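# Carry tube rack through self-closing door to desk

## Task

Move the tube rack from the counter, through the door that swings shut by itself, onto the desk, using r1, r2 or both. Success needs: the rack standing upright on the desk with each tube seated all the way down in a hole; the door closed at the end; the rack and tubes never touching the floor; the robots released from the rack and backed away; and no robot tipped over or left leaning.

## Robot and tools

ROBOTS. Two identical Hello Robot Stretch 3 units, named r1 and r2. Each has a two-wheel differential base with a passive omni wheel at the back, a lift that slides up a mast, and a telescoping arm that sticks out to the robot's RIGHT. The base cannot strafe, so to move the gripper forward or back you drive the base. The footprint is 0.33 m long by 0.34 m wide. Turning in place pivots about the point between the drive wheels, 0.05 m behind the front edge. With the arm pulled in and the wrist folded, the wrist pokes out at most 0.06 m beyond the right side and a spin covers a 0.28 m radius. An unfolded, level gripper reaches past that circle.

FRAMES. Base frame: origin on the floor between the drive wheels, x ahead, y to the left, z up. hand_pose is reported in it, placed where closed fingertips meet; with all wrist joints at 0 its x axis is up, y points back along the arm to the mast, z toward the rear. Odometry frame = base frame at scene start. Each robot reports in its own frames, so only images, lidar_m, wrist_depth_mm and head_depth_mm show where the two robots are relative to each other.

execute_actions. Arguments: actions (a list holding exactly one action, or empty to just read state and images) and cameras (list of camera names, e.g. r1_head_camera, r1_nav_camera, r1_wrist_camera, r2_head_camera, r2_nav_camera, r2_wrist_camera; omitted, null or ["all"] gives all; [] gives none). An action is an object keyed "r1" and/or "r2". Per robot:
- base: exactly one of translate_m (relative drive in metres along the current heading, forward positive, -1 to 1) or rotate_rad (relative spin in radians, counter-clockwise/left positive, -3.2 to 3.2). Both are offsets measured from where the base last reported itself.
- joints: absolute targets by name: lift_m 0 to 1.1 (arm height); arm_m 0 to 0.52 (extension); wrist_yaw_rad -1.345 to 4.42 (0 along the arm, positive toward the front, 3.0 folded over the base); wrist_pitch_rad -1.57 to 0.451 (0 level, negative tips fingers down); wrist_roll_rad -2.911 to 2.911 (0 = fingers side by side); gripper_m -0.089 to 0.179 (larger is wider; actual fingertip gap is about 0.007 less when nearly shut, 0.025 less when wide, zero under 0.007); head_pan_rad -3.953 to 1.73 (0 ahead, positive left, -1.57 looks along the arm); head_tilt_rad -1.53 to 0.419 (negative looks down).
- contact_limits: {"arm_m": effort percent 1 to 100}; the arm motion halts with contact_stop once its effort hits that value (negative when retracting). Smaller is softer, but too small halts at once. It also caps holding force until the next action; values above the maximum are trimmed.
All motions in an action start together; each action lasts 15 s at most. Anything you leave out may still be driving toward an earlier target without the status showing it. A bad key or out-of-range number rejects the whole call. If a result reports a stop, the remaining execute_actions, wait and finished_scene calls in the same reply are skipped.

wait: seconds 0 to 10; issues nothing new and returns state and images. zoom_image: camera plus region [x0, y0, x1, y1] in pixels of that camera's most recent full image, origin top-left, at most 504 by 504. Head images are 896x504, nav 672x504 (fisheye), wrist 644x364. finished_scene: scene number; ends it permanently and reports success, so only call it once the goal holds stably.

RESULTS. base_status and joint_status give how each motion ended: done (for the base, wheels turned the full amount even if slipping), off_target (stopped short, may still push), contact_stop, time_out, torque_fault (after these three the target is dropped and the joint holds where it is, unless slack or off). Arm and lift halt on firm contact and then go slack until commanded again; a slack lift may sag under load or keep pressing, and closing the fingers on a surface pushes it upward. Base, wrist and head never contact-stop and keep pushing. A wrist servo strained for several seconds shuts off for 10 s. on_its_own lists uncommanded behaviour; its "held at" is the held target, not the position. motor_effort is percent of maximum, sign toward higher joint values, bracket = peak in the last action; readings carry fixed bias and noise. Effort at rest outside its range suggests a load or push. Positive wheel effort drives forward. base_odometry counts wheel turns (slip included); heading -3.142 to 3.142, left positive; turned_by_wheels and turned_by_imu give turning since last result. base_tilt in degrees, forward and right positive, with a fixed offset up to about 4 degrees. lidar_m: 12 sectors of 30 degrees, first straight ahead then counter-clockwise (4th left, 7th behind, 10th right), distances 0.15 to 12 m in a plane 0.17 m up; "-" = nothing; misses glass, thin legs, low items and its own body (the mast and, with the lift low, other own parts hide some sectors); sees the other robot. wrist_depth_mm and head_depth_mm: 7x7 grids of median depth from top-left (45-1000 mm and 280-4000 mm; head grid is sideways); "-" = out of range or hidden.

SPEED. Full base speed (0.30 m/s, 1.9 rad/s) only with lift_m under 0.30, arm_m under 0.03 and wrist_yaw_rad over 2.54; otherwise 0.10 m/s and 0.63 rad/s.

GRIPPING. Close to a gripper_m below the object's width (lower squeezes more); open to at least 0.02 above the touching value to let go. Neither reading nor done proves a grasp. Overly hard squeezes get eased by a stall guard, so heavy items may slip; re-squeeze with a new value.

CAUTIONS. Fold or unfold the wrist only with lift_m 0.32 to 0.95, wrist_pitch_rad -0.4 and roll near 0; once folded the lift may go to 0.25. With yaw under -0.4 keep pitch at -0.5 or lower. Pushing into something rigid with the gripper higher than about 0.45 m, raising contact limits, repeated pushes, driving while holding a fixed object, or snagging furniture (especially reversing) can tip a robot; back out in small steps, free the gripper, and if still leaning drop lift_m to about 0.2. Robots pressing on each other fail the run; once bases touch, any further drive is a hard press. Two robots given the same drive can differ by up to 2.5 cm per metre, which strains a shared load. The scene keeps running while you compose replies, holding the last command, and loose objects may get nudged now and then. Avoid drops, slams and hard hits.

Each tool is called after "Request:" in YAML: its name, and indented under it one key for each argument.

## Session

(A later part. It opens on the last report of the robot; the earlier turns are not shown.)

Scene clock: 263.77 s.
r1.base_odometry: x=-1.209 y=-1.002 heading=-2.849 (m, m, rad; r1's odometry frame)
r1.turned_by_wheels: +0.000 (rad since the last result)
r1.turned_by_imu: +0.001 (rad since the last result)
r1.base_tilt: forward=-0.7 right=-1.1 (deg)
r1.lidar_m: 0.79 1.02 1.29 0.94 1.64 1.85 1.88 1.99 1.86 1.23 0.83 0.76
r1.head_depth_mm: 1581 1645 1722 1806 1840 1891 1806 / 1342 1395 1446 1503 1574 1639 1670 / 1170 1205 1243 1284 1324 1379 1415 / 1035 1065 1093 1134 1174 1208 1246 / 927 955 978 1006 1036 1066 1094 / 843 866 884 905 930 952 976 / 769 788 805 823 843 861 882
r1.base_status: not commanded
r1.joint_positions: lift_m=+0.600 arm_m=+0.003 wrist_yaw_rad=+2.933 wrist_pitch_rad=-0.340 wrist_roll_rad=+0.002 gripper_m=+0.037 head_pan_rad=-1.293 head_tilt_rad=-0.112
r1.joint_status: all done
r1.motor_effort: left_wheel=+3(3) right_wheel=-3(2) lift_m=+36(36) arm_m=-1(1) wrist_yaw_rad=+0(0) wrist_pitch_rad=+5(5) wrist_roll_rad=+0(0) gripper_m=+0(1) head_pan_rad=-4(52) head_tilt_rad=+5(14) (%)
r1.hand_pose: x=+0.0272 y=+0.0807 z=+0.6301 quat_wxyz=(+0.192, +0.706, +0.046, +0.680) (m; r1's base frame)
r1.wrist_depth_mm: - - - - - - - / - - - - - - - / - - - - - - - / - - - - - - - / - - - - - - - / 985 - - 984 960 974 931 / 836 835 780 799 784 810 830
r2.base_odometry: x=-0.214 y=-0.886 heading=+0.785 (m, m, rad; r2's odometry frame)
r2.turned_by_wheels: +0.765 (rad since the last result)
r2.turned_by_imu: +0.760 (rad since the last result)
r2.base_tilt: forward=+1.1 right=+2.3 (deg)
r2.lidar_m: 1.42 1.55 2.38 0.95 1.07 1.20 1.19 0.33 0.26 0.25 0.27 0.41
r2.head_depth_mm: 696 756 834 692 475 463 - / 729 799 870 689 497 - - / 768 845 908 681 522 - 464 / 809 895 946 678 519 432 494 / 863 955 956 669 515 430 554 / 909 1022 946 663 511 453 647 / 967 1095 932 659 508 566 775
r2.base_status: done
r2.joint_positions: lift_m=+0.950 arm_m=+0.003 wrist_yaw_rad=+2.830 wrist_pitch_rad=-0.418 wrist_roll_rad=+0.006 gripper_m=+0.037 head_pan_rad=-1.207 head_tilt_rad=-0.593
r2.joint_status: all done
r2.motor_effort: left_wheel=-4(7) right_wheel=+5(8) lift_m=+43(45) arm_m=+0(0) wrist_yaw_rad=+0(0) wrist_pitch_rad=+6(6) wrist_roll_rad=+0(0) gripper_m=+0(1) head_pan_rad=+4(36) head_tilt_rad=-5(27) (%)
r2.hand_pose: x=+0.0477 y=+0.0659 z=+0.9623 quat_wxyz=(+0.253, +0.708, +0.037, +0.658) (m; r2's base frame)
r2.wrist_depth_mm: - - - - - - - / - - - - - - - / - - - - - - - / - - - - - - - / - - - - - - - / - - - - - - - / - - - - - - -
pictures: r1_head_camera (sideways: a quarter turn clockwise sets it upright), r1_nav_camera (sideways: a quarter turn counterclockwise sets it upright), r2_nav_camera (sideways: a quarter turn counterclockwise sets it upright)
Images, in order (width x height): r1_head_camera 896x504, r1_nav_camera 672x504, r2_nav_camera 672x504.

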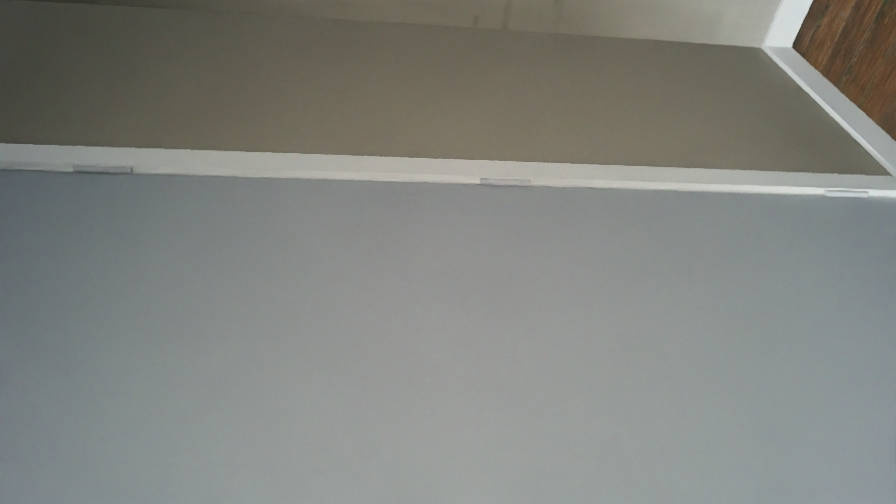

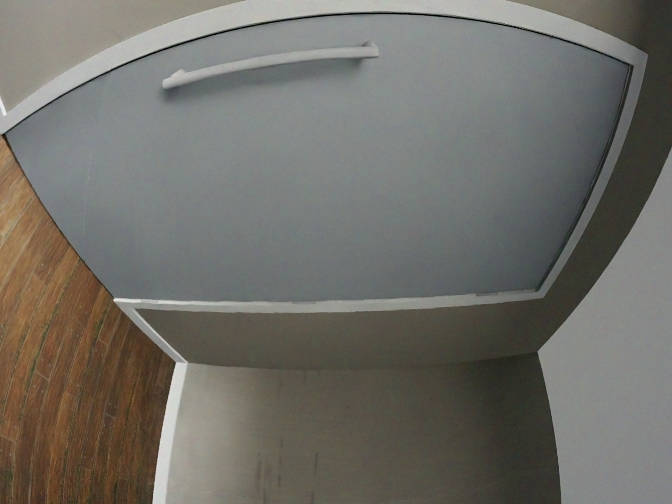

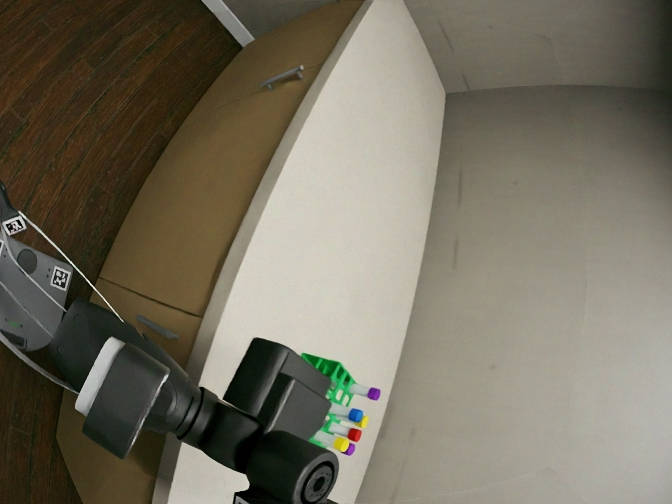

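Request:
execute_actions:
  actions:
    - {"r1": {"base": {"rotate_rad": -0.157}, "joints": {"lift_m": 0.85, "wrist_pitch_rad": -0.4, "wrist_yaw_rad": 1.31, "gripper_m": 0.17, "head_pan_rad": -0.6, "head_tilt_rad": -0.5}}, "r2": {"base": {"translate_m": -0.35}, "joints": {"wrist_yaw_rad": 1.57, "gripper_m": 0.17, "head_pan_rad": -0.9, "head_tilt_rad": -0.6}}}
  cameras: ["r1_nav_camera", "r1_wrist_camera", "r2_nav_camera", "r2_wrist_camera"]

Scene clock: 347.43 s.
r1.base_odometry: x=-1.209 y=-1.002 heading=-3.006 (m, m, rad; r1's odometry frame)
r1.turned_by_wheels: -0.157 (rad since the last result)
r1.turned_by_imu: -0.154 (rad since the last result)
r1.base_tilt: forward=-0.6 right=-1.0 (deg)
r1.lidar_m: 0.78 0.91 0.92 1.04 1.48 1.85 1.85 2.14 1.86 1.54 0.90 0.77
r1.head_depth_mm: 726 797 889 1002 1146 1345 1309 / 702 770 854 957 1090 1263 1273 / 681 745 820 916 1038 1195 1274 / 659 720 794 881 993 1130 1240 / 628 685 743 838 946 1071 1212 / 622 675 733 811 900 1013 1163 / 594 645 707 781 865 977 1118
r1.base_status: done
r1.joint_positions: lift_m=+0.850 arm_m=+0.003 wrist_yaw_rad=+1.313 wrist_pitch_rad=-0.412 wrist_roll_rad=+0.002 gripper_m=+0.170 head_pan_rad=-0.607 head_tilt_rad=-0.494
r1.joint_status: all done
r1.motor_effort: left_wheel=+4(9) right_wheel=-3(7) lift_m=+36(39) arm_m=-1(1) wrist_yaw_rad=-4(4) wrist_pitch_rad=+4(4) wrist_roll_rad=+0(0) gripper_m=+0(84) head_pan_rad=+3(44) head_tilt_rad=-3(26) (%)
r1.hand_pose: x=+0.1963 y=-0.2052 z=+0.8635 quat_wxyz=(+0.636, +0.537, -0.460, +0.307) (m; r1's base frame)
r1.wrist_depth_mm: 586 581 585 606 585 616 609 / 627 660 640 655 669 655 665 / 693 689 698 699 717 738 739 / 740 791 765 809 763 797 805 / 882 868 851 906 878 884 915 / 950 984 967 984 - - - / - - - - - - -
r2.base_odometry: x=-0.462 y=-1.134 heading=+0.785 (m, m, rad; r2's odometry frame)
r2.turned_by_wheels: +0.000 (rad since the last result)
r2.turned_by_imu: -0.001 (rad since the last result)
r2.base_tilt: forward=+1.0 right=+2.3 (deg)
r2.lidar_m: 1.45 1.93 2.94 0.93 1.07 0.86 0.85 0.92 0.22 0.22 0.23 0.35
r2.head_depth_mm: 743 797 858 696 531 427 367 / 805 873 927 691 526 439 - / 876 959 988 568 523 454 - / 968 1069 971 550 521 420 - / 1084 1202 956 639 515 455 633 / 1223 1344 945 664 523 619 883 / 1408 1491 939 656 650 913 1165
r2.base_status: done
r2.joint_positions: lift_m=+0.950 arm_m=+0.003 wrist_yaw_rad=+1.572 wrist_pitch_rad=-0.418 wrist_roll_rad=+0.006 gripper_m=+0.170 head_pan_rad=-0.907 head_tilt_rad=-0.593
r2.joint_status: all done
r2.motor_effort: left_wheel=-3(9) right_wheel=+5(5) lift_m=+43(43) arm_m=+0(0) wrist_yaw_rad=-2(2) wrist_pitch_rad=+6(6) wrist_roll_rad=+0(0) gripper_m=+1(100) head_pan_rad=+4(33) head_tilt_rad=-5(4) (%)
r2.hand_pose: x=+0.2031 y=-0.1476 z=+0.9623 quat_wxyz=(+0.592, +0.594, -0.387, +0.384) (m; r2's base frame)
r2.wrist_depth_mm: - - - - - - - / - - - - 796 697 682 / - - - - 525 444 385 / - - - - 377 325 308 / - - - - 491 260 246 / - - - - 393 214 212 / - - - - 438 177 185
pictures: r1_nav_camera (sideways: a quarter turn counterclockwise sets it upright), r1_wrist_camera, r2_nav_camera (sideways: a quarter turn counterclockwise sets it upright), r2_wrist_camera
Images, in order (width x height): r1_nav_camera 672x504, r1_wrist_camera 644x364, r2_nav_camera 672x504, r2_wrist_camera 644x364.

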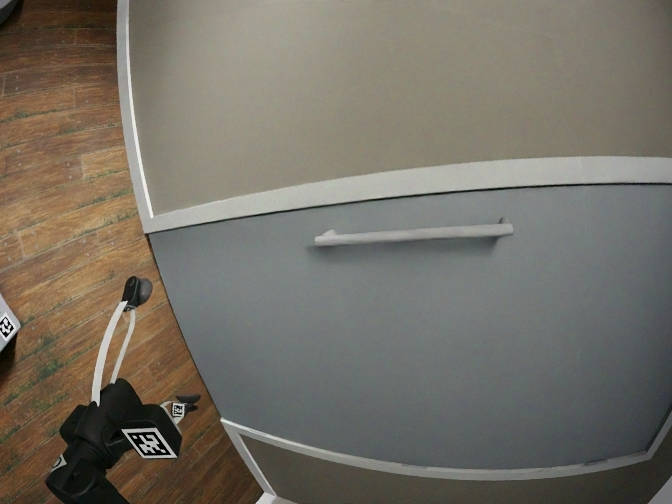

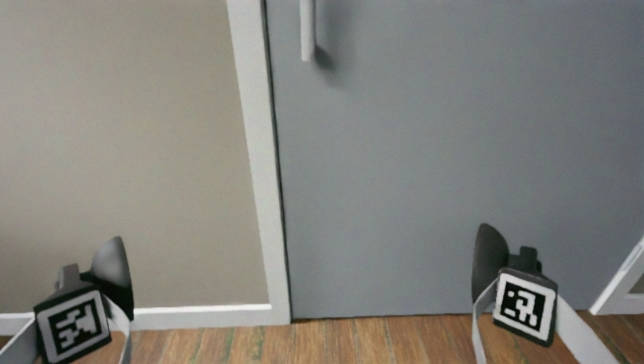

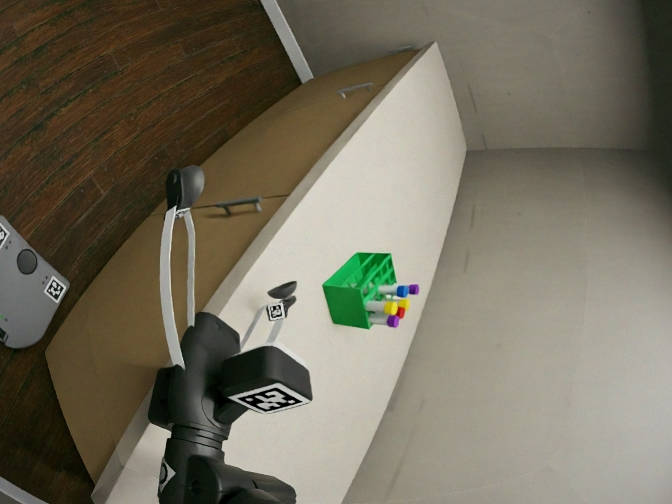

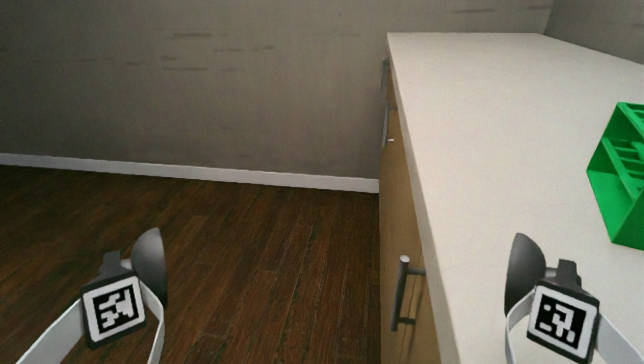

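Request:
execute_actions:
  actions:
    - {"r1": {"base": {"translate_m": 0.235}, "joints": {"wrist_pitch_rad": 0.0, "arm_m": 0.12, "head_pan_rad": -0.8, "head_tilt_rad": -0.7}}, "r2": {"base": {"rotate_rad": -0.08}}}
  cameras: ["r1_nav_camera", "r1_wrist_camera"]

Scene clock: 370.67 s.
r1.base_odometry: x=-1.442 y=-1.033 heading=-3.006 (m, m, rad; r1's odometry frame)
r1.turned_by_wheels: +0.000 (rad since the last result)
r1.turned_by_imu: +0.002 (rad since the last result)
r1.base_tilt: forward=-0.6 right=-1.0 (deg)
r1.lidar_m: 0.55 0.64 1.13 0.88 1.41 2.08 2.08 2.21 1.93 1.09 0.64 0.54
r1.head_depth_mm: 601 693 818 976 1214 1306 1160 / 566 648 755 906 1120 1303 1157 / 535 606 703 829 996 1250 1157 / 507 572 653 765 935 1151 1160 / 439 503 575 674 841 1024 1141 / 458 511 573 651 760 920 1114 / 433 477 532 609 714 846 1045
r1.base_status: done
r1.joint_positions: lift_m=+0.850 arm_m=+0.120 wrist_yaw_rad=+1.312 wrist_pitch_rad=-0.025 wrist_roll_rad=+0.002 gripper_m=+0.170 head_pan_rad=-0.793 head_tilt_rad=-0.691
r1.joint_status: all done
r1.motor_effort: left_wheel=+3(10) right_wheel=-2(4) lift_m=+36(36) arm_m=+5(5) wrist_yaw_rad=-2(4) wrist_pitch_rad=+8(8) wrist_roll_rad=+0(0) gripper_m=+0(0) head_pan_rad=-4(24) head_tilt_rad=-4(21) (%)
r1.hand_pose: x=+0.2257 y=-0.3300 z=+0.9579 quat_wxyz=(+0.565, +0.439, -0.555, +0.424) (m; r1's base frame)
r1.wrist_depth_mm: 368 366 369 382 381 389 392 / 375 375 385 393 391 392 396 / 389 393 393 398 405 407 415 / 403 404 404 411 414 414 426 / 415 412 416 428 430 428 438 / 427 426 432 434 438 - 452 / - 444 447 452 459 464 475
r2.base_odometry: x=-0.462 y=-1.134 heading=+0.705 (m, m, rad; r2's odometry frame)
r2.turned_by_wheels: -0.080 (rad since the last result)
r2.turned_by_imu: -0.078 (rad since the last result)
r2.base_tilt: forward=+1.0 right=+2.3 (deg)
r2.lidar_m: 0.95 1.87 2.67 0.89 1.02 0.87 0.85 0.89 0.22 0.22 0.23 0.32
r2.head_depth_mm: 709 769 838 697 530 427 366 / 759 827 889 690 526 438 - / 825 903 948 682 520 454 - / 897 986 973 542 521 420 - / 983 1094 959 593 515 430 562 / 1086 1223 951 665 511 549 734 / 1221 1345 934 655 527 715 1066
r2.base_status: done
r2.joint_positions: lift_m=+0.950 arm_m=+0.003 wrist_yaw_rad=+1.571 wrist_pitch_rad=-0.418 wrist_roll_rad=+0.006 gripper_m=+0.170 head_pan_rad=-0.907 head_tilt_rad=-0.593
r2.joint_status: not commanded
r2.motor_effort: left_wheel=+3(4) right_wheel=-5(5) lift_m=+43(43) arm_m=+0(0) wrist_yaw_rad=-2(2) wrist_pitch_rad=+6(6) wrist_roll_rad=+0(0) gripper_m=+1(0) head_pan_rad=+4(4) head_tilt_rad=-5(5) (%)
r2.hand_pose: x=+0.2031 y=-0.1477 z=+0.9623 quat_wxyz=(+0.592, +0.594, -0.387, +0.384) (m; r2's base frame)
r2.wrist_depth_mm: - - - - - - 912 / - - - - 707 702 697 / - - - - 449 443 266 / - - - - 348 327 245 / - - - - 272 259 253 / - - - - 232 214 213 / - - - - 212 178 185
pictures: r1_nav_camera (sideways: a quarter turn counterclockwise sets it upright), r1_wrist_camera
Images, in order (width x height): r1_nav_camera 672x504, r1_wrist_camera 644x364.

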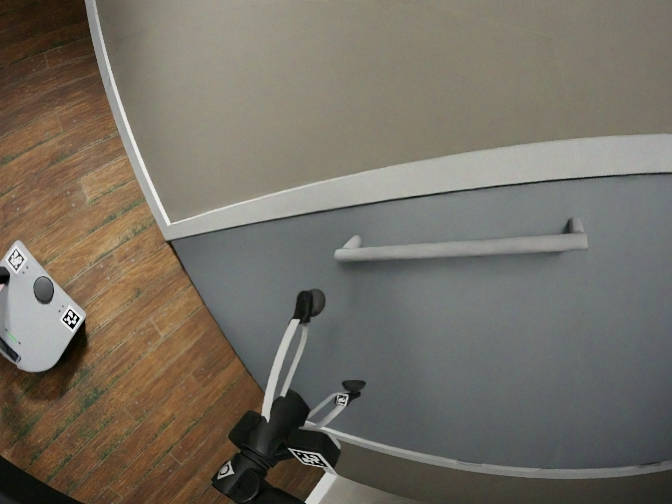

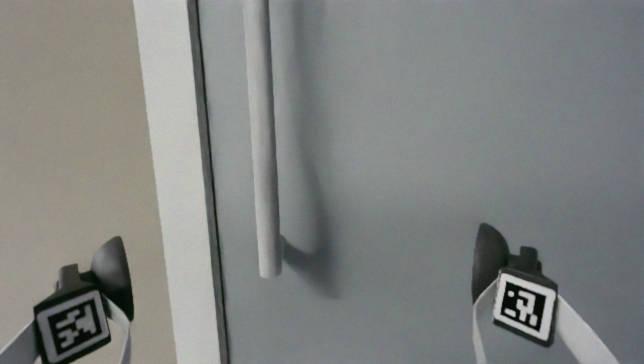

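Request:
execute_actions:
  actions:
    - {"r1": {"base": {"translate_m": 0.10}, "joints": {"lift_m": 0.95}}, "r2": {"base": {"translate_m": -0.10}, "joints": {"wrist_pitch_rad": 0.0}}}
  cameras: ["r1_wrist_camera", "r2_wrist_camera"]

Scene clock: 388.60 s.
r1.base_odometry: x=-1.541 y=-1.047 heading=-3.006 (m, m, rad; r1's odometry frame)
r1.turned_by_wheels: +0.000 (rad since the last result)
r1.turned_by_imu: +0.001 (rad since the last result)
r1.base_tilt: forward=-0.7 right=-1.1 (deg)
r1.lidar_m: 0.46 0.53 0.93 0.86 1.38 2.17 2.17 2.25 1.95 0.90 0.53 0.45
r1.head_depth_mm: 488 563 657 800 1067 1306 1155 / 459 525 613 723 933 1226 1157 / 430 487 561 664 824 1059 1154 / 392 440 500 588 745 934 1136 / 391 437 497 571 670 828 1059 / 365 404 452 522 617 755 949 / 345 386 438 501 581 688 848
r1.base_status: done
r1.joint_positions: lift_m=+0.950 arm_m=+0.120 wrist_yaw_rad=+1.312 wrist_pitch_rad=-0.023 wrist_roll_rad=+0.002 gripper_m=+0.170 head_pan_rad=-0.793 head_tilt_rad=-0.691
r1.joint_status: all done
r1.motor_effort: left_wheel=+3(9) right_wheel=-2(5) lift_m=+36(37) arm_m=+4(5) wrist_yaw_rad=-2(3) wrist_pitch_rad=+8(8) wrist_roll_rad=+0(0) gripper_m=+0(1) head_pan_rad=-4(4) head_tilt_rad=-4(4) (%)
r1.hand_pose: x=+0.2257 y=-0.3301 z=+1.0583 quat_wxyz=(+0.565, +0.438, -0.555, +0.424) (m; r1's base frame)
r1.wrist_depth_mm: 277 270 284 286 290 290 293 / 289 277 289 297 296 300 306 / 297 285 297 301 308 312 315 / 305 300 310 312 317 317 322 / 314 306 319 320 323 326 336 / 321 315 328 332 337 - 342 / - 333 342 341 351 350 356
r2.base_odometry: x=-0.538 y=-1.198 heading=+0.705 (m, m, rad; r2's odometry frame)
r2.turned_by_wheels: +0.000 (rad since the last result)
r2.turned_by_imu: +0.000 (rad since the last result)
r2.base_tilt: forward=+1.1 right=+2.2 (deg)
r2.lidar_m: 0.93 1.97 2.82 0.87 1.00 0.76 0.75 0.79 0.22 0.21 0.22 0.31
r2.head_depth_mm: 704 762 826 697 530 428 376 / 759 824 886 689 527 - - / 821 902 942 684 538 - - / 884 983 975 680 503 446 - / 976 1088 956 597 507 430 562 / 1082 1210 947 612 512 535 718 / 1207 1336 934 658 524 689 1058
r2.base_status: done
r2.joint_positions: lift_m=+0.950 arm_m=+0.003 wrist_yaw_rad=+1.571 wrist_pitch_rad=-0.022 wrist_roll_rad=+0.006 gripper_m=+0.170 head_pan_rad=-0.907 head_tilt_rad=-0.593
r2.joint_status: all done
r2.motor_effort: left_wheel=+3(5) right_wheel=-4(9) lift_m=+43(43) arm_m=+0(0) wrist_yaw_rad=+0(2) wrist_pitch_rad=+7(9) wrist_roll_rad=+0(0) gripper_m=-1(1) head_pan_rad=+4(4) head_tilt_rad=-5(5) (%)
r2.hand_pose: x=+0.2343 y=-0.1476 z=+1.0587 quat_wxyz=(+0.504, +0.507, -0.496, +0.493) (m; r2's base frame)
r2.wrist_depth_mm: - - - - - - 916 / - - - - - - 908 / - - - - - - 903 / - - - - - - 910 / - - - - 696 706 368 / - - - - 460 458 422 / - - - - 339 322 354
pictures: r1_wrist_camera, r2_wrist_camera
Images, in order (width x height): r1_wrist_camera 644x364, r2_wrist_camera 644x364.

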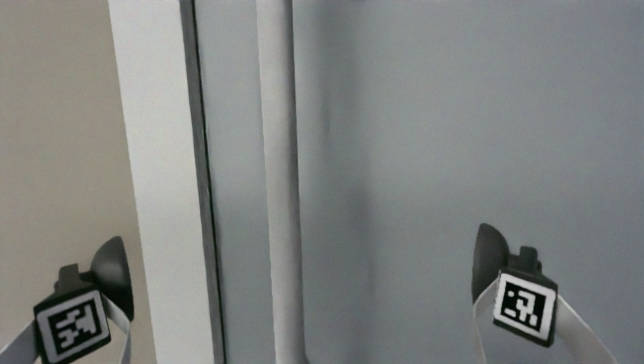

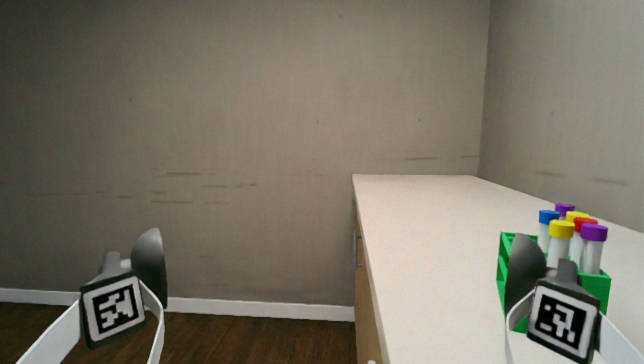

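Request:
execute_actions:
  actions:
    - {"r1": {"base": {"translate_m": 0.08}}, "r2": {"joints": {"arm_m": 0.26, "lift_m": 0.875}}}
  cameras: ["r1_wrist_camera", "r2_wrist_camera", "r2_nav_camera"]

Scene clock: 408.47 s.
r1.base_odometry: x=-1.620 y=-1.058 heading=-3.006 (m, m, rad; r1's odometry frame)
r1.turned_by_wheels: +0.000 (rad since the last result)
r1.turned_by_imu: +0.001 (rad since the last result)
r1.base_tilt: forward=-0.6 right=-1.0 (deg)
r1.lidar_m: 0.38 0.44 0.78 0.86 1.36 2.25 2.25 2.27 1.98 0.75 0.44 0.38
r1.head_depth_mm: 398 458 534 649 872 1184 1156 / 310 351 412 587 762 1000 1153 / 354 402 460 514 664 867 1115 / 335 378 433 492 602 750 1005 / 308 342 388 449 536 667 869 / 294 330 376 436 509 614 777 / 291 320 358 408 472 561 692
r1.base_status: done
r1.joint_positions: lift_m=+0.950 arm_m=+0.120 wrist_yaw_rad=+1.312 wrist_pitch_rad=-0.023 wrist_roll_rad=+0.002 gripper_m=+0.170 head_pan_rad=-0.793 head_tilt_rad=-0.691
r1.joint_status: not commanded
r1.motor_effort: left_wheel=+3(9) right_wheel=-3(4) lift_m=+36(36) arm_m=+5(4) wrist_yaw_rad=-3(2) wrist_pitch_rad=+8(8) wrist_roll_rad=+0(0) gripper_m=+0(1) head_pan_rad=-4(4) head_tilt_rad=-4(5) (%)
r1.hand_pose: x=+0.2257 y=-0.3301 z=+1.0583 quat_wxyz=(+0.565, +0.438, -0.555, +0.424) (m; r1's base frame)
r1.wrist_depth_mm: 207 197 212 149 216 218 220 / 216 204 219 154 223 223 225 / 219 210 224 226 229 230 233 / 227 216 232 233 235 236 240 / 235 223 239 239 245 245 251 / 242 231 247 247 252 - 256 / - 239 255 183 259 263 265
r2.base_odometry: x=-0.538 y=-1.198 heading=+0.705 (m, m, rad; r2's odometry frame)
r2.turned_by_wheels: +0.000 (rad since the last result)
r2.turned_by_imu: +0.001 (rad since the last result)
r2.base_tilt: forward=+1.0 right=+2.3 (deg)
r2.lidar_m: 0.93 1.97 2.82 0.87 0.87 0.77 0.75 0.79 0.22 0.21 0.22 0.31
r2.head_depth_mm: 703 760 830 699 495 427 358 / 757 821 883 687 527 425 356 / 817 893 938 684 505 424 362 / 892 985 973 675 501 421 442 / 974 1083 959 597 515 428 560 / 1072 1218 943 608 511 535 732 / 1211 1336 938 657 524 701 1088
r2.base_status: not commanded
r2.joint_positions: lift_m=+0.875 arm_m=+0.260 wrist_yaw_rad=+1.570 wrist_pitch_rad=-0.020 wrist_roll_rad=+0.006 gripper_m=+0.170 head_pan_rad=-0.907 head_tilt_rad=-0.593
r2.joint_status: all done
r2.motor_effort: left_wheel=+3(3) right_wheel=-4(4) lift_m=+23(36) arm_m=+5(6) wrist_yaw_rad=+0(1) wrist_pitch_rad=+7(7) wrist_roll_rad=+0(0) gripper_m=-1(1) head_pan_rad=+4(4) head_tilt_rad=-5(5) (%)
r2.hand_pose: x=+0.2343 y=-0.4049 z=+0.9849 quat_wxyz=(+0.504, +0.506, -0.496, +0.493) (m; r2's base frame)
r2.wrist_depth_mm: - - - - - 901 564 / - - - - - 919 560 / - - - - - 911 565 / - - - 339 960 772 559 / - - 453 329 450 447 444 / - - 297 297 297 296 292 / - 210 220 221 221 209 230
pictures: r1_wrist_camera, r2_nav_camera (sideways: a quarter turn counterclockwise sets it upright), r2_wrist_camera
Images, in order (width x height): r1_wrist_camera 644x364, r2_nav_camera 672x504, r2_wrist_camera 644x364.

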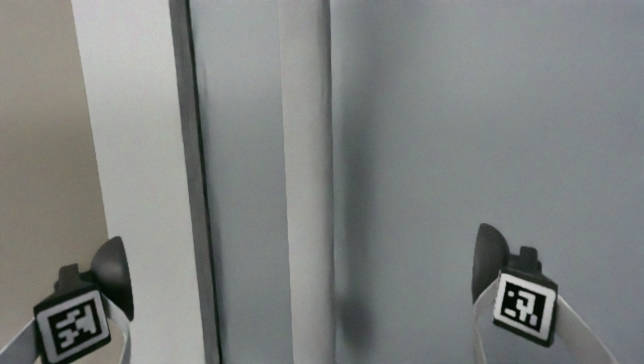

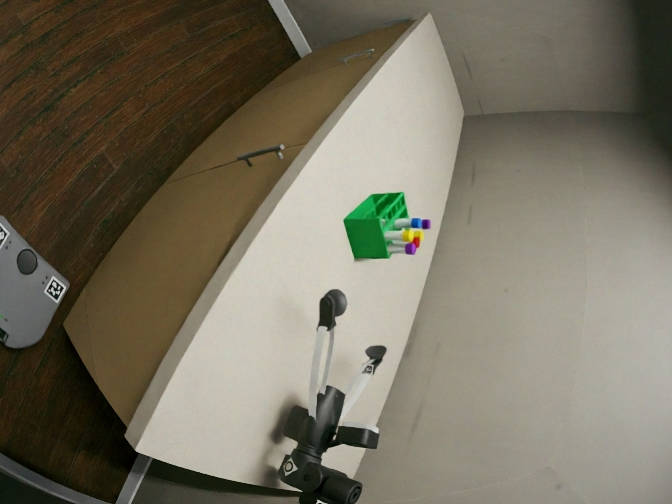

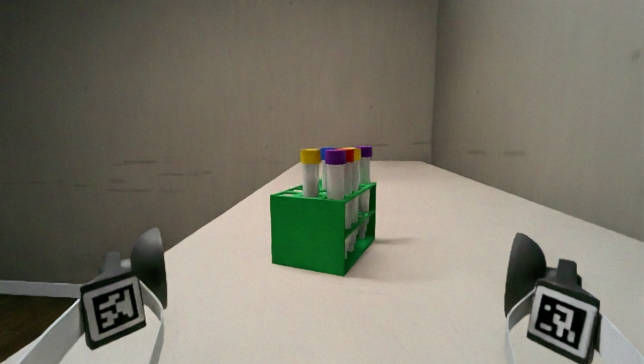

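Request:
execute_actions:
  actions:
    - {"r1": {"base": {"translate_m": 0.02}}, "r2": {"base": {"translate_m": 0.10}, "joints": {"arm_m": 0.177, "lift_m": 0.855, "wrist_yaw_rad": 1.24}}}
  cameras: ["r1_wrist_camera", "r2_wrist_camera", "r2_head_camera"]

Scene clock: 444.13 s.
r1.base_odometry: x=-1.640 y=-1.060 heading=-3.006 (m, m, rad; r1's odometry frame)
r1.turned_by_wheels: +0.000 (rad since the last result)
r1.turned_by_imu: +0.001 (rad since the last result)
r1.base_tilt: forward=-0.6 right=-1.1 (deg)
r1.lidar_m: 0.36 0.42 0.73 0.90 1.36 2.27 2.27 2.28 1.98 0.71 0.42 0.36
r1.head_depth_mm: 332 426 504 613 822 1124 1156 / 345 376 394 516 720 942 1149 / 333 379 437 509 619 815 1091 / 314 350 401 459 562 707 940 / 290 322 365 428 509 635 832 / 287 316 358 411 480 578 731 / - 302 338 384 445 528 653
r1.base_status: done
r1.joint_positions: lift_m=+0.950 arm_m=+0.120 wrist_yaw_rad=+1.312 wrist_pitch_rad=-0.023 wrist_roll_rad=+0.002 gripper_m=+0.170 head_pan_rad=-0.793 head_tilt_rad=-0.691
r1.joint_status: not commanded
r1.motor_effort: left_wheel=+3(8) right_wheel=-2(3) lift_m=+36(36) arm_m=+4(4) wrist_yaw_rad=-2(3) wrist_pitch_rad=+8(8) wrist_roll_rad=+0(0) gripper_m=+1(0) head_pan_rad=-5(5) head_tilt_rad=-4(4) (%)
r1.hand_pose: x=+0.2257 y=-0.3301 z=+1.0583 quat_wxyz=(+0.565, +0.438, -0.555, +0.424) (m; r1's base frame)
r1.wrist_depth_mm: 189 180 196 129 198 199 202 / 196 186 199 133 203 205 208 / 200 191 206 139 210 211 212 / 207 197 210 145 217 219 219 / 214 202 219 217 222 224 225 / 218 209 226 158 229 - 233 / - 215 233 161 238 241 243
r2.base_odometry: x=-0.462 y=-1.134 heading=+0.705 (m, m, rad; r2's odometry frame)
r2.turned_by_wheels: +0.000 (rad since the last result)
r2.turned_by_imu: +0.001 (rad since the last result)
r2.base_tilt: forward=+1.0 right=+2.3 (deg)
r2.lidar_m: 0.95 1.87 2.67 2.73 1.14 0.87 0.85 0.89 0.22 0.22 0.22 0.32
r2.head_depth_mm: 711 769 834 700 569 406 358 / 762 825 887 693 542 424 357 / 825 900 950 683 538 423 363 / 897 989 973 544 501 420 457 / 985 1095 960 591 514 430 567 / 1089 1228 946 666 512 549 747 / 1215 1340 934 656 525 717 1085
r2.base_status: done
r2.joint_positions: lift_m=+0.855 arm_m=+0.177 wrist_yaw_rad=+1.241 wrist_pitch_rad=-0.020 wrist_roll_rad=+0.006 gripper_m=+0.170 head_pan_rad=-0.907 head_tilt_rad=-0.593
r2.joint_status: all done
r2.motor_effort: left_wheel=+2(6) right_wheel=-4(7) lift_m=+23(23) arm_m=-5(4) wrist_yaw_rad=-2(1) wrist_pitch_rad=+7(7) wrist_roll_rad=+0(0) gripper_m=+0(1) head_pan_rad=+4(4) head_tilt_rad=-5(5) (%)
r2.hand_pose: x=+0.2206 y=-0.4050 z=+0.9649 quat_wxyz=(+0.578, +0.418, -0.572, +0.404) (m; r2's base frame)
r2.wrist_depth_mm: - - - - 929 610 448 / - - - - 949 609 452 / - - - - 973 625 454 / - - 565 291 799 599 456 / - 435 227 223 386 387 383 / - - 231 228 255 252 253 / - 180 190 189 189 179 198
pictures: r1_wrist_camera, r2_head_camera (sideways: a quarter turn clockwise sets it upright), r2_wrist_camera
Images, in order (width x height): r1_wrist_camera 644x364, r2_head_camera 896x504, r2_wrist_camera 644x364.

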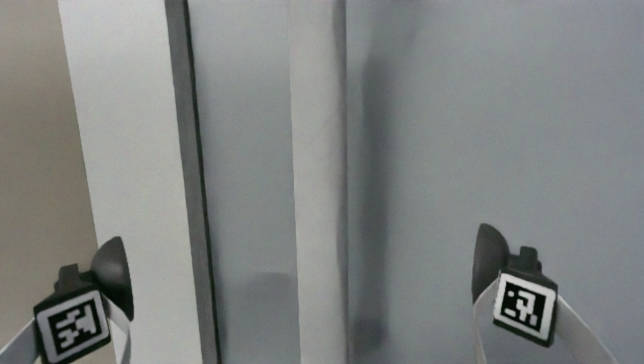

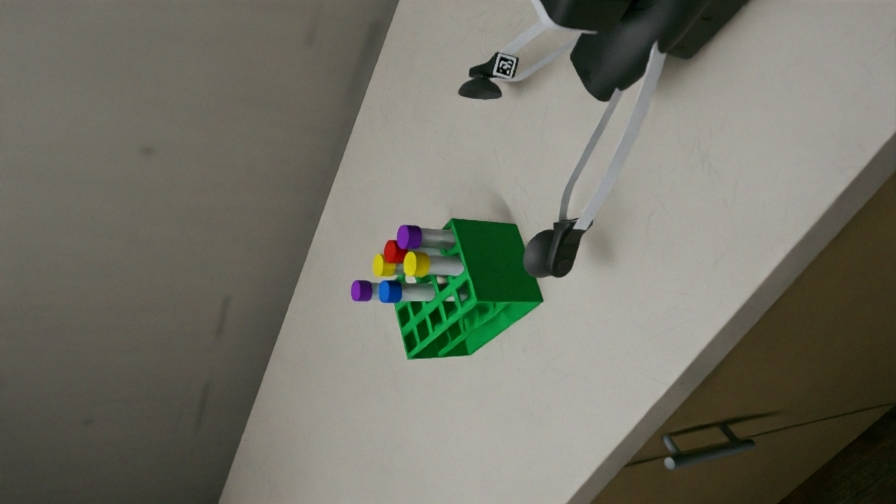

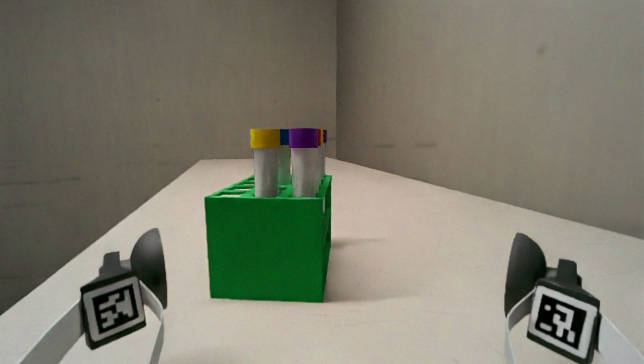

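Request:
execute_actions:
  actions:
    - {"r1": {"joints": {"gripper_m": 0.0}}, "r2": {"joints": {"arm_m": 0.15, "lift_m": 0.843}}}
  cameras: ["r1_wrist_camera", "r2_wrist_camera"]

Scene clock: 474.60 s.
r1.base_odometry: x=-1.640 y=-1.060 heading=-3.006 (m, m, rad; r1's odometry frame)
r1.turned_by_wheels: +0.000 (rad since the last result)
r1.turned_by_imu: +0.001 (rad since the last result)
r1.base_tilt: forward=-0.7 right=-1.1 (deg)
r1.lidar_m: 0.36 0.42 0.74 0.90 1.36 2.27 2.27 2.28 1.98 0.71 0.41 0.36
r1.head_depth_mm: 333 426 506 629 812 1120 1159 / 344 375 385 529 706 942 1150 / 333 378 434 521 619 814 1092 / 313 350 400 469 562 707 941 / 290 321 365 428 509 634 831 / 288 315 358 410 480 579 731 / - 301 338 385 445 528 652
r1.base_status: not commanded
r1.joint_positions: lift_m=+0.950 arm_m=+0.120 wrist_yaw_rad=+1.295 wrist_pitch_rad=-0.023 wrist_roll_rad=+0.002 gripper_m=+0.000 head_pan_rad=-0.793 head_tilt_rad=-0.691
r1.joint_status: all done
r1.on_its_own: wrist_yaw_rad is at rest, and its effort (+18) is outside its rest range (-12 to +12)
r1.motor_effort: left_wheel=+2(3) right_wheel=-2(2) lift_m=+36(36) arm_m=+2(5) wrist_yaw_rad=+18(19) wrist_pitch_rad=+8(8) wrist_roll_rad=+0(0) gripper_m=-11(85) head_pan_rad=-5(4) head_tilt_rad=-4(4) (%)
r1.hand_pose: x=+0.2245 y=-0.3345 z=+1.0583 quat_wxyz=(+0.569, +0.433, -0.559, +0.419) (m; r1's base frame)
r1.wrist_depth_mm: 176 179 193 128 199 201 204 / 184 184 199 133 205 205 210 / 196 189 206 139 212 214 218 / 203 194 214 145 217 221 224 / 210 200 217 144 224 227 230 / 218 207 220 148 231 236 237 / 224 213 234 157 240 243 248
r2.base_odometry: x=-0.462 y=-1.134 heading=+0.705 (m, m, rad; r2's odometry frame)
r2.turned_by_wheels: +0.000 (rad since the last result)
r2.turned_by_imu: +0.001 (rad since the last result)
r2.base_tilt: forward=+1.0 right=+2.3 (deg)
r2.lidar_m: 0.95 1.86 2.67 2.73 1.14 0.87 0.85 0.89 0.22 0.22 0.23 0.32
r2.head_depth_mm: 712 764 834 697 568 - 358 / 765 829 894 691 526 414 357 / 820 904 948 682 524 421 364 / 900 993 974 543 536 421 459 / 985 1094 958 591 514 430 569 / 1086 1229 949 664 512 550 746 / 1217 1349 934 658 525 716 1086
r2.base_status: not commanded
r2.joint_positions: lift_m=+0.843 arm_m=+0.150 wrist_yaw_rad=+1.241 wrist_pitch_rad=-0.017 wrist_roll_rad=+0.006 gripper_m=+0.170 head_pan_rad=-0.907 head_tilt_rad=-0.593
r2.joint_status: all done
r2.motor_effort: left_wheel=+3(3) right_wheel=-4(4) lift_m=+21(22) arm_m=-5(5) wrist_yaw_rad=+0(2) wrist_pitch_rad=+6(7) wrist_roll_rad=+0(0) gripper_m=+1(1) head_pan_rad=+4(4) head_tilt_rad=-4(4) (%)
r2.hand_pose: x=+0.2206 y=-0.3782 z=+0.9537 quat_wxyz=(+0.577, +0.417, -0.573, +0.405) (m; r2's base frame)
r2.wrist_depth_mm: - - - - 993 634 478 / - - - - - 649 477 / - - - - - 655 477 / - - 599 229 736 606 487 / - 395 320 231 352 350 351 / - - 231 230 231 231 229 / 186 163 172 172 172 163 179
pictures: r1_wrist_camera, r2_wrist_camera
Images, in order (width x height): r1_wrist_camera 644x364, r2_wrist_camera 644x364.

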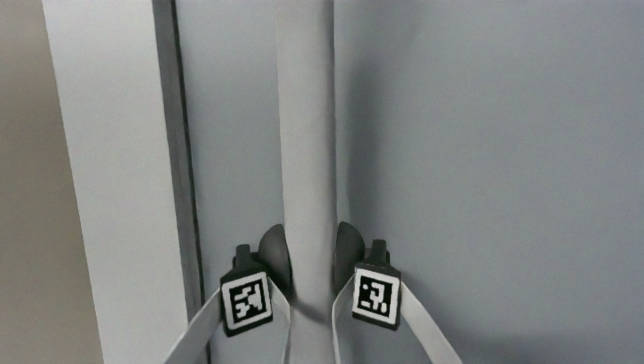

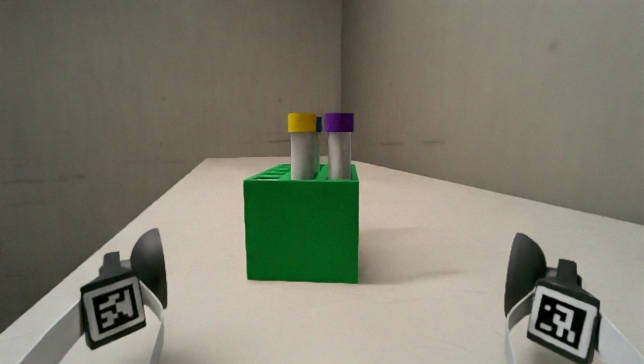

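Request:
execute_actions:
  actions:
    - {"r1": {"base": {"translate_m": -0.2}, "joints": {"arm_m": 0.095, "wrist_yaw_rad": 1.295}}, "r2": {"base": {"translate_m": 0.143}}}
  cameras: ["r1_nav_camera", "r2_wrist_camera"]

Scene clock: 543.93 s.
r1.base_odometry: x=-1.442 y=-1.033 heading=-3.006 (m, m, rad; r1's odometry frame)
r1.turned_by_wheels: +0.000 (rad since the last result)
r1.turned_by_imu: +0.001 (rad since the last result)
r1.base_tilt: forward=-0.7 right=-1.1 (deg)
r1.lidar_m: 0.55 0.64 1.13 0.92 1.42 2.07 2.08 2.22 1.93 1.09 0.64 0.54
r1.head_depth_mm: 600 694 820 989 1334 1336 1151 / 566 649 748 951 1131 1308 1155 / 534 606 695 842 1011 1250 1160 / 506 571 655 762 917 1149 1159 / 438 502 576 672 841 1025 1141 / 459 511 572 650 759 921 1113 / 433 477 532 609 712 846 1046
r1.base_status: done
r1.joint_positions: lift_m=+0.950 arm_m=+0.095 wrist_yaw_rad=+1.292 wrist_pitch_rad=-0.022 wrist_roll_rad=+0.002 gripper_m=+0.000 head_pan_rad=-0.793 head_tilt_rad=-0.691
r1.joint_status: all done
r1.motor_effort: left_wheel=+3(6) right_wheel=-2(13) lift_m=+36(36) arm_m=-5(8) wrist_yaw_rad=+4(36) wrist_pitch_rad=+7(8) wrist_roll_rad=+0(0) gripper_m=-2(11) head_pan_rad=-4(5) head_tilt_rad=-4(5) (%)
r1.hand_pose: x=+0.2244 y=-0.3107 z=+1.0586 quat_wxyz=(+0.569, +0.432, -0.560, +0.419) (m; r1's base frame)
r1.wrist_depth_mm: 371 373 372 380 383 397 400 / 374 383 378 388 400 407 413 / 389 396 397 398 414 414 424 / 401 398 398 421 425 437 442 / 415 418 416 425 437 446 454 / 425 433 416 - 455 452 467 / 437 450 441 462 474 473 483
r2.base_odometry: x=-0.353 y=-1.041 heading=+0.705 (m, m, rad; r2's odometry frame)
r2.turned_by_wheels: +0.000 (rad since the last result)
r2.turned_by_imu: +0.002 (rad since the last result)
r2.base_tilt: forward=+1.0 right=+2.3 (deg)
r2.lidar_m: 0.97 1.72 2.45 2.91 0.93 1.01 0.99 0.30 0.23 0.22 0.23 0.32
r2.head_depth_mm: 718 775 844 692 568 - 358 / 772 838 895 690 478 413 357 / 831 912 955 522 484 421 368 / 907 1000 970 675 538 421 470 / 991 1108 963 668 515 435 559 / 1098 1241 946 665 511 564 767 / 1233 1365 933 660 530 739 1091
r2.base_status: done
r2.joint_positions: lift_m=+0.843 arm_m=+0.150 wrist_yaw_rad=+1.240 wrist_pitch_rad=-0.017 wrist_roll_rad=+0.006 gripper_m=+0.170 head_pan_rad=-0.907 head_tilt_rad=-0.593
r2.joint_status: not commanded
r2.motor_effort: left_wheel=+1(8) right_wheel=-3(4) lift_m=+22(22) arm_m=-4(5) wrist_yaw_rad=+0(2) wrist_pitch_rad=+6(6) wrist_roll_rad=+0(0) gripper_m=+0(0) head_pan_rad=+4(4) head_tilt_rad=-5(5) (%)
r2.hand_pose: x=+0.2205 y=-0.3784 z=+0.9537 quat_wxyz=(+0.578, +0.417, -0.573, +0.405) (m; r2's base frame)
r2.wrist_depth_mm: - - - - - 656 483 / - - - - 895 625 485 / - - - - 97 605 487 / - - 752 221 99 581 487 / - 394 354 103 98 197 350 / - - 203 99 95 92 229 / 187 163 156 102 98 95 180
pictures: r1_nav_camera (sideways: a quarter turn counterclockwise sets it upright), r2_wrist_camera
Images, in order (width x height): r1_nav_camera 672x504, r2_wrist_camera 644x364.

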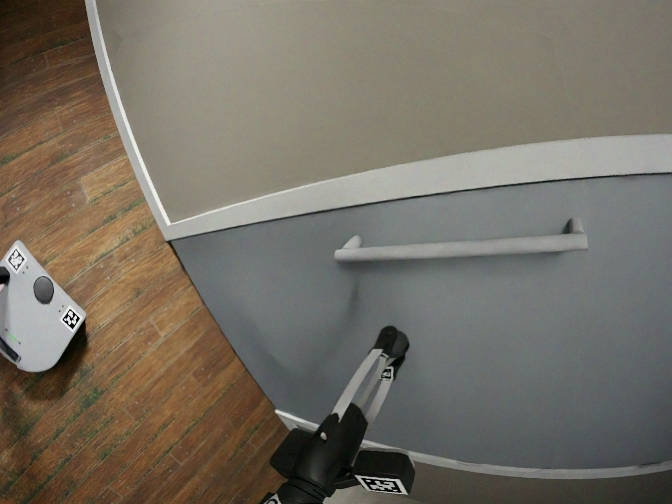

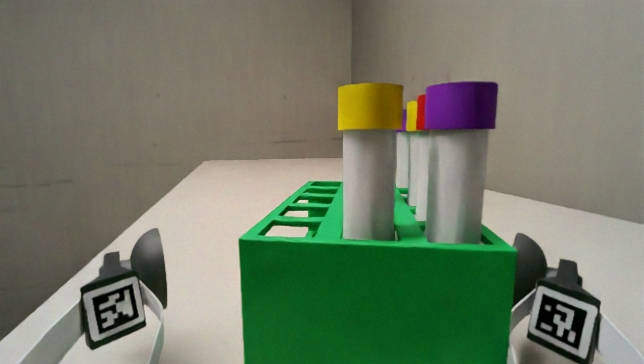

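Request:
execute_actions:
  actions:
    - {"r1": {"joints": {"gripper_m": 0.17, "arm_m": 0.12, "wrist_yaw_rad": 1.31}}, "r2": {"joints": {"arm_m": 0.164, "lift_m": 0.832}}}
  cameras: ["r1_wrist_camera", "r2_wrist_camera"]

Scene clock: 594.47 s.
r1.base_odometry: x=-1.442 y=-1.033 heading=-3.006 (m, m, rad; r1's odometry frame)
r1.turned_by_wheels: +0.000 (rad since the last result)
r1.turned_by_imu: +0.003 (rad since the last result)
r1.base_tilt: forward=-0.6 right=-1.0 (deg)
r1.lidar_m: 0.55 0.64 1.13 0.92 1.41 2.08 2.07 2.21 1.92 1.09 0.64 0.54
r1.head_depth_mm: 602 693 811 982 1323 1336 1153 / 567 647 755 887 1153 1303 1155 / 534 606 701 817 1015 1251 1155 / 507 571 653 763 917 1149 1157 / 438 502 576 674 838 1025 1141 / 459 511 573 652 759 921 1116 / 433 477 533 609 714 848 1038
r1.base_status: not commanded
r1.joint_positions: lift_m=+0.950 arm_m=+0.120 wrist_yaw_rad=+1.307 wrist_pitch_rad=-0.022 wrist_roll_rad=+0.002 gripper_m=+0.170 head_pan_rad=-0.793 head_tilt_rad=-0.691
r1.joint_status: all done
r1.motor_effort: left_wheel=+3(3) right_wheel=-2(2) lift_m=+36(36) arm_m=+5(4) wrist_yaw_rad=+4(3) wrist_pitch_rad=+7(7) wrist_roll_rad=+0(0) gripper_m=+0(86) head_pan_rad=-4(4) head_tilt_rad=-4(3) (%)
r1.hand_pose: x=+0.2254 y=-0.3313 z=+1.0586 quat_wxyz=(+0.566, +0.437, -0.557, +0.423) (m; r1's base frame)
r1.wrist_depth_mm: 368 363 372 378 386 381 387 / 377 377 378 392 396 400 402 / 381 382 389 397 406 402 409 / 398 401 403 405 416 428 421 / 408 410 409 424 422 434 438 / 418 431 434 442 444 - 461 / - 445 432 456 457 467 462
r2.base_odometry: x=-0.353 y=-1.041 heading=+0.705 (m, m, rad; r2's odometry frame)
r2.turned_by_wheels: +0.000 (rad since the last result)
r2.turned_by_imu: +0.001 (rad since the last result)
r2.base_tilt: forward=+1.0 right=+2.3 (deg)
r2.lidar_m: 0.97 1.71 2.45 2.91 0.93 1.01 0.99 0.30 0.23 0.22 0.23 0.32
r2.head_depth_mm: 717 777 842 696 568 - 359 / 771 838 902 691 480 413 357 / 830 919 960 528 484 422 370 / 907 998 971 677 521 419 471 / 993 1109 954 669 515 437 558 / 1097 1233 946 665 512 567 771 / 1225 1363 933 658 532 738 1111
r2.base_status: not commanded
r2.joint_positions: lift_m=+0.841 arm_m=+0.164 wrist_yaw_rad=+1.245 wrist_pitch_rad=+0.006 wrist_roll_rad=+0.009 gripper_m=+0.170 head_pan_rad=-0.907 head_tilt_rad=-0.594
r2.joint_status: lift_m contact_stop (moved -0.003 of -0.011); the others done
r2.on_its_own: lift_m is slack since a contact_stop, until your next command for it (your +0.832 is given up)
r2.motor_effort: left_wheel=+2(3) right_wheel=-3(6) lift_m=+33(33) arm_m=+7(10) wrist_yaw_rad=-6(7) wrist_pitch_rad=-2(6) wrist_roll_rad=-2(2) gripper_m=+1(0) head_pan_rad=+4(4) head_tilt_rad=-4(5) (%)
r2.hand_pose: x=+0.2215 y=-0.3907 z=+0.9572 quat_wxyz=(+0.571, +0.412, -0.578, +0.412) (m; r2's base frame)
r2.wrist_depth_mm: - - - - 993 651 472 / - - - - - 641 476 / - - - 95 92 647 480 / - - 920 99 96 619 474 / - 437 347 98 97 384 381 / - - 98 94 90 89 243 / 189 170 100 96 92 170 188
pictures: r1_wrist_camera, r2_wrist_camera
Images, in order (width x height): r1_wrist_camera 644x364, r2_wrist_camera 644x364.

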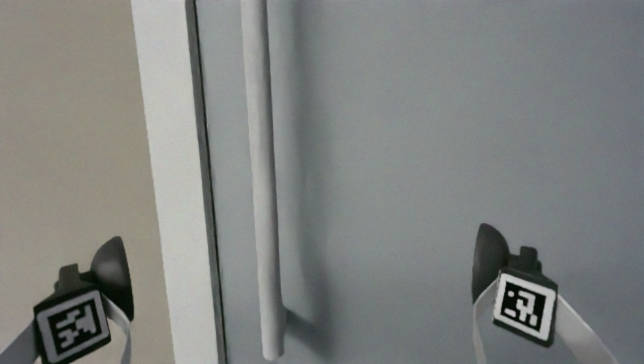

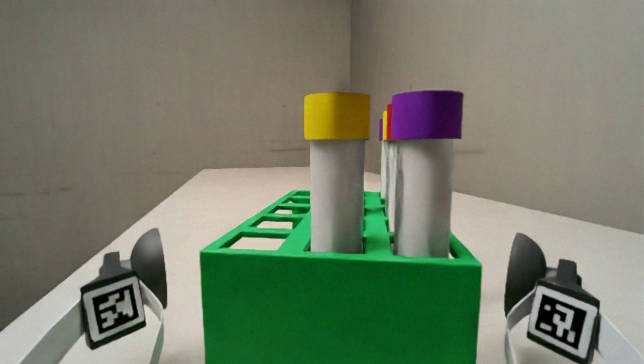

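Request:
execute_actions:
  actions:
    - {"r1": {"base": {"translate_m": 0.225}}, "r2": {"joints": {"lift_m": 0.86}}}
  cameras: ["r1_wrist_camera"]

Scene clock: 603.20 s.
r1.base_odometry: x=-1.665 y=-1.064 heading=-3.006 (m, m, rad; r1's odometry frame)
r1.turned_by_wheels: +0.000 (rad since the last result)
r1.turned_by_imu: +0.002 (rad since the last result)
r1.base_tilt: forward=-0.6 right=-1.0 (deg)
r1.lidar_m: 0.34 0.39 0.69 1.22 1.35 2.29 2.29 2.28 1.99 0.66 0.37 0.34
r1.head_depth_mm: 330 314 365 567 760 1033 1157 / 326 373 428 466 654 872 1127 / 308 350 405 469 581 754 1066 / 289 317 364 424 510 641 880 / - 299 343 401 477 585 770 / - 295 332 379 444 535 675 / - 286 312 355 412 489 603
r1.base_status: done
r1.joint_positions: lift_m=+0.950 arm_m=+0.120 wrist_yaw_rad=+1.307 wrist_pitch_rad=-0.022 wrist_roll_rad=+0.002 gripper_m=+0.170 head_pan_rad=-0.793 head_tilt_rad=-0.691
r1.joint_status: not commanded
r1.motor_effort: left_wheel=+3(8) right_wheel=-2(4) lift_m=+36(36) arm_m=+4(5) wrist_yaw_rad=+3(3) wrist_pitch_rad=+7(7) wrist_roll_rad=+0(0) gripper_m=+0(1) head_pan_rad=-4(4) head_tilt_rad=-4(4) (%)
r1.hand_pose: x=+0.2254 y=-0.3313 z=+1.0586 quat_wxyz=(+0.566, +0.437, -0.557, +0.423) (m; r1's base frame)
r1.wrist_depth_mm: 156 158 172 106 176 176 178 / 162 163 177 110 180 182 184 / 166 168 182 113 185 187 188 / 181 172 188 116 190 194 195 / 187 177 193 120 198 198 202 / 194 183 199 124 205 - 207 / - 190 205 130 212 213 214
r2.base_odometry: x=-0.353 y=-1.041 heading=+0.705 (m, m, rad; r2's odometry frame)
r2.turned_by_wheels: +0.000 (rad since the last result)
r2.turned_by_imu: +0.001 (rad since the last result)
r2.base_tilt: forward=+1.1 right=+2.2 (deg)
r2.lidar_m: 0.97 1.72 2.45 2.91 1.33 1.01 0.99 0.30 0.23 0.22 0.23 0.32
r2.head_depth_mm: 720 774 841 694 - 404 358 / 772 837 898 688 477 419 356 / 830 910 957 528 489 422 369 / 908 1003 966 677 500 419 471 / 986 1098 953 669 514 436 560 / 1097 1244 943 664 510 564 769 / 1228 1370 931 657 530 734 1111
r2.base_status: not commanded
r2.joint_positions: lift_m=+0.860 arm_m=+0.164 wrist_yaw_rad=+1.242 wrist_pitch_rad=-0.014 wrist_roll_rad=+0.009 gripper_m=+0.170 head_pan_rad=-0.907 head_tilt_rad=-0.594
r2.joint_status: all done
r2.motor_effort: left_wheel=+1(2) right_wheel=-2(3) lift_m=+43(45) arm_m=+4(7) wrist_yaw_rad=-2(6) wrist_pitch_rad=+5(5) wrist_roll_rad=-1(1) gripper_m=+1(0) head_pan_rad=+4(4) head_tilt_rad=-4(4) (%)
r2.hand_pose: x=+0.2207 y=-0.3914 z=+0.9705 quat_wxyz=(+0.576, +0.417, -0.574, +0.405) (m; r2's base frame)
r2.wrist_depth_mm: - - - - 980 640 466 / - - - - - 646 478 / - - - - 880 652 476 / - - 876 96 92 632 478 / - 524 414 101 96 408 409 / - - 121 99 97 266 263 / 222 189 101 96 92 188 206
pictures: r1_wrist_camera
Images, in order (width x height): r1_wrist_camera 644x364.

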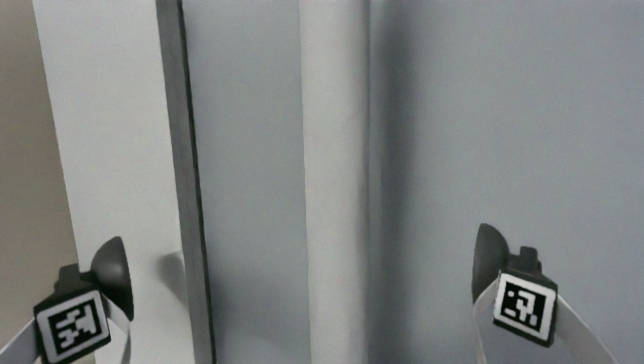

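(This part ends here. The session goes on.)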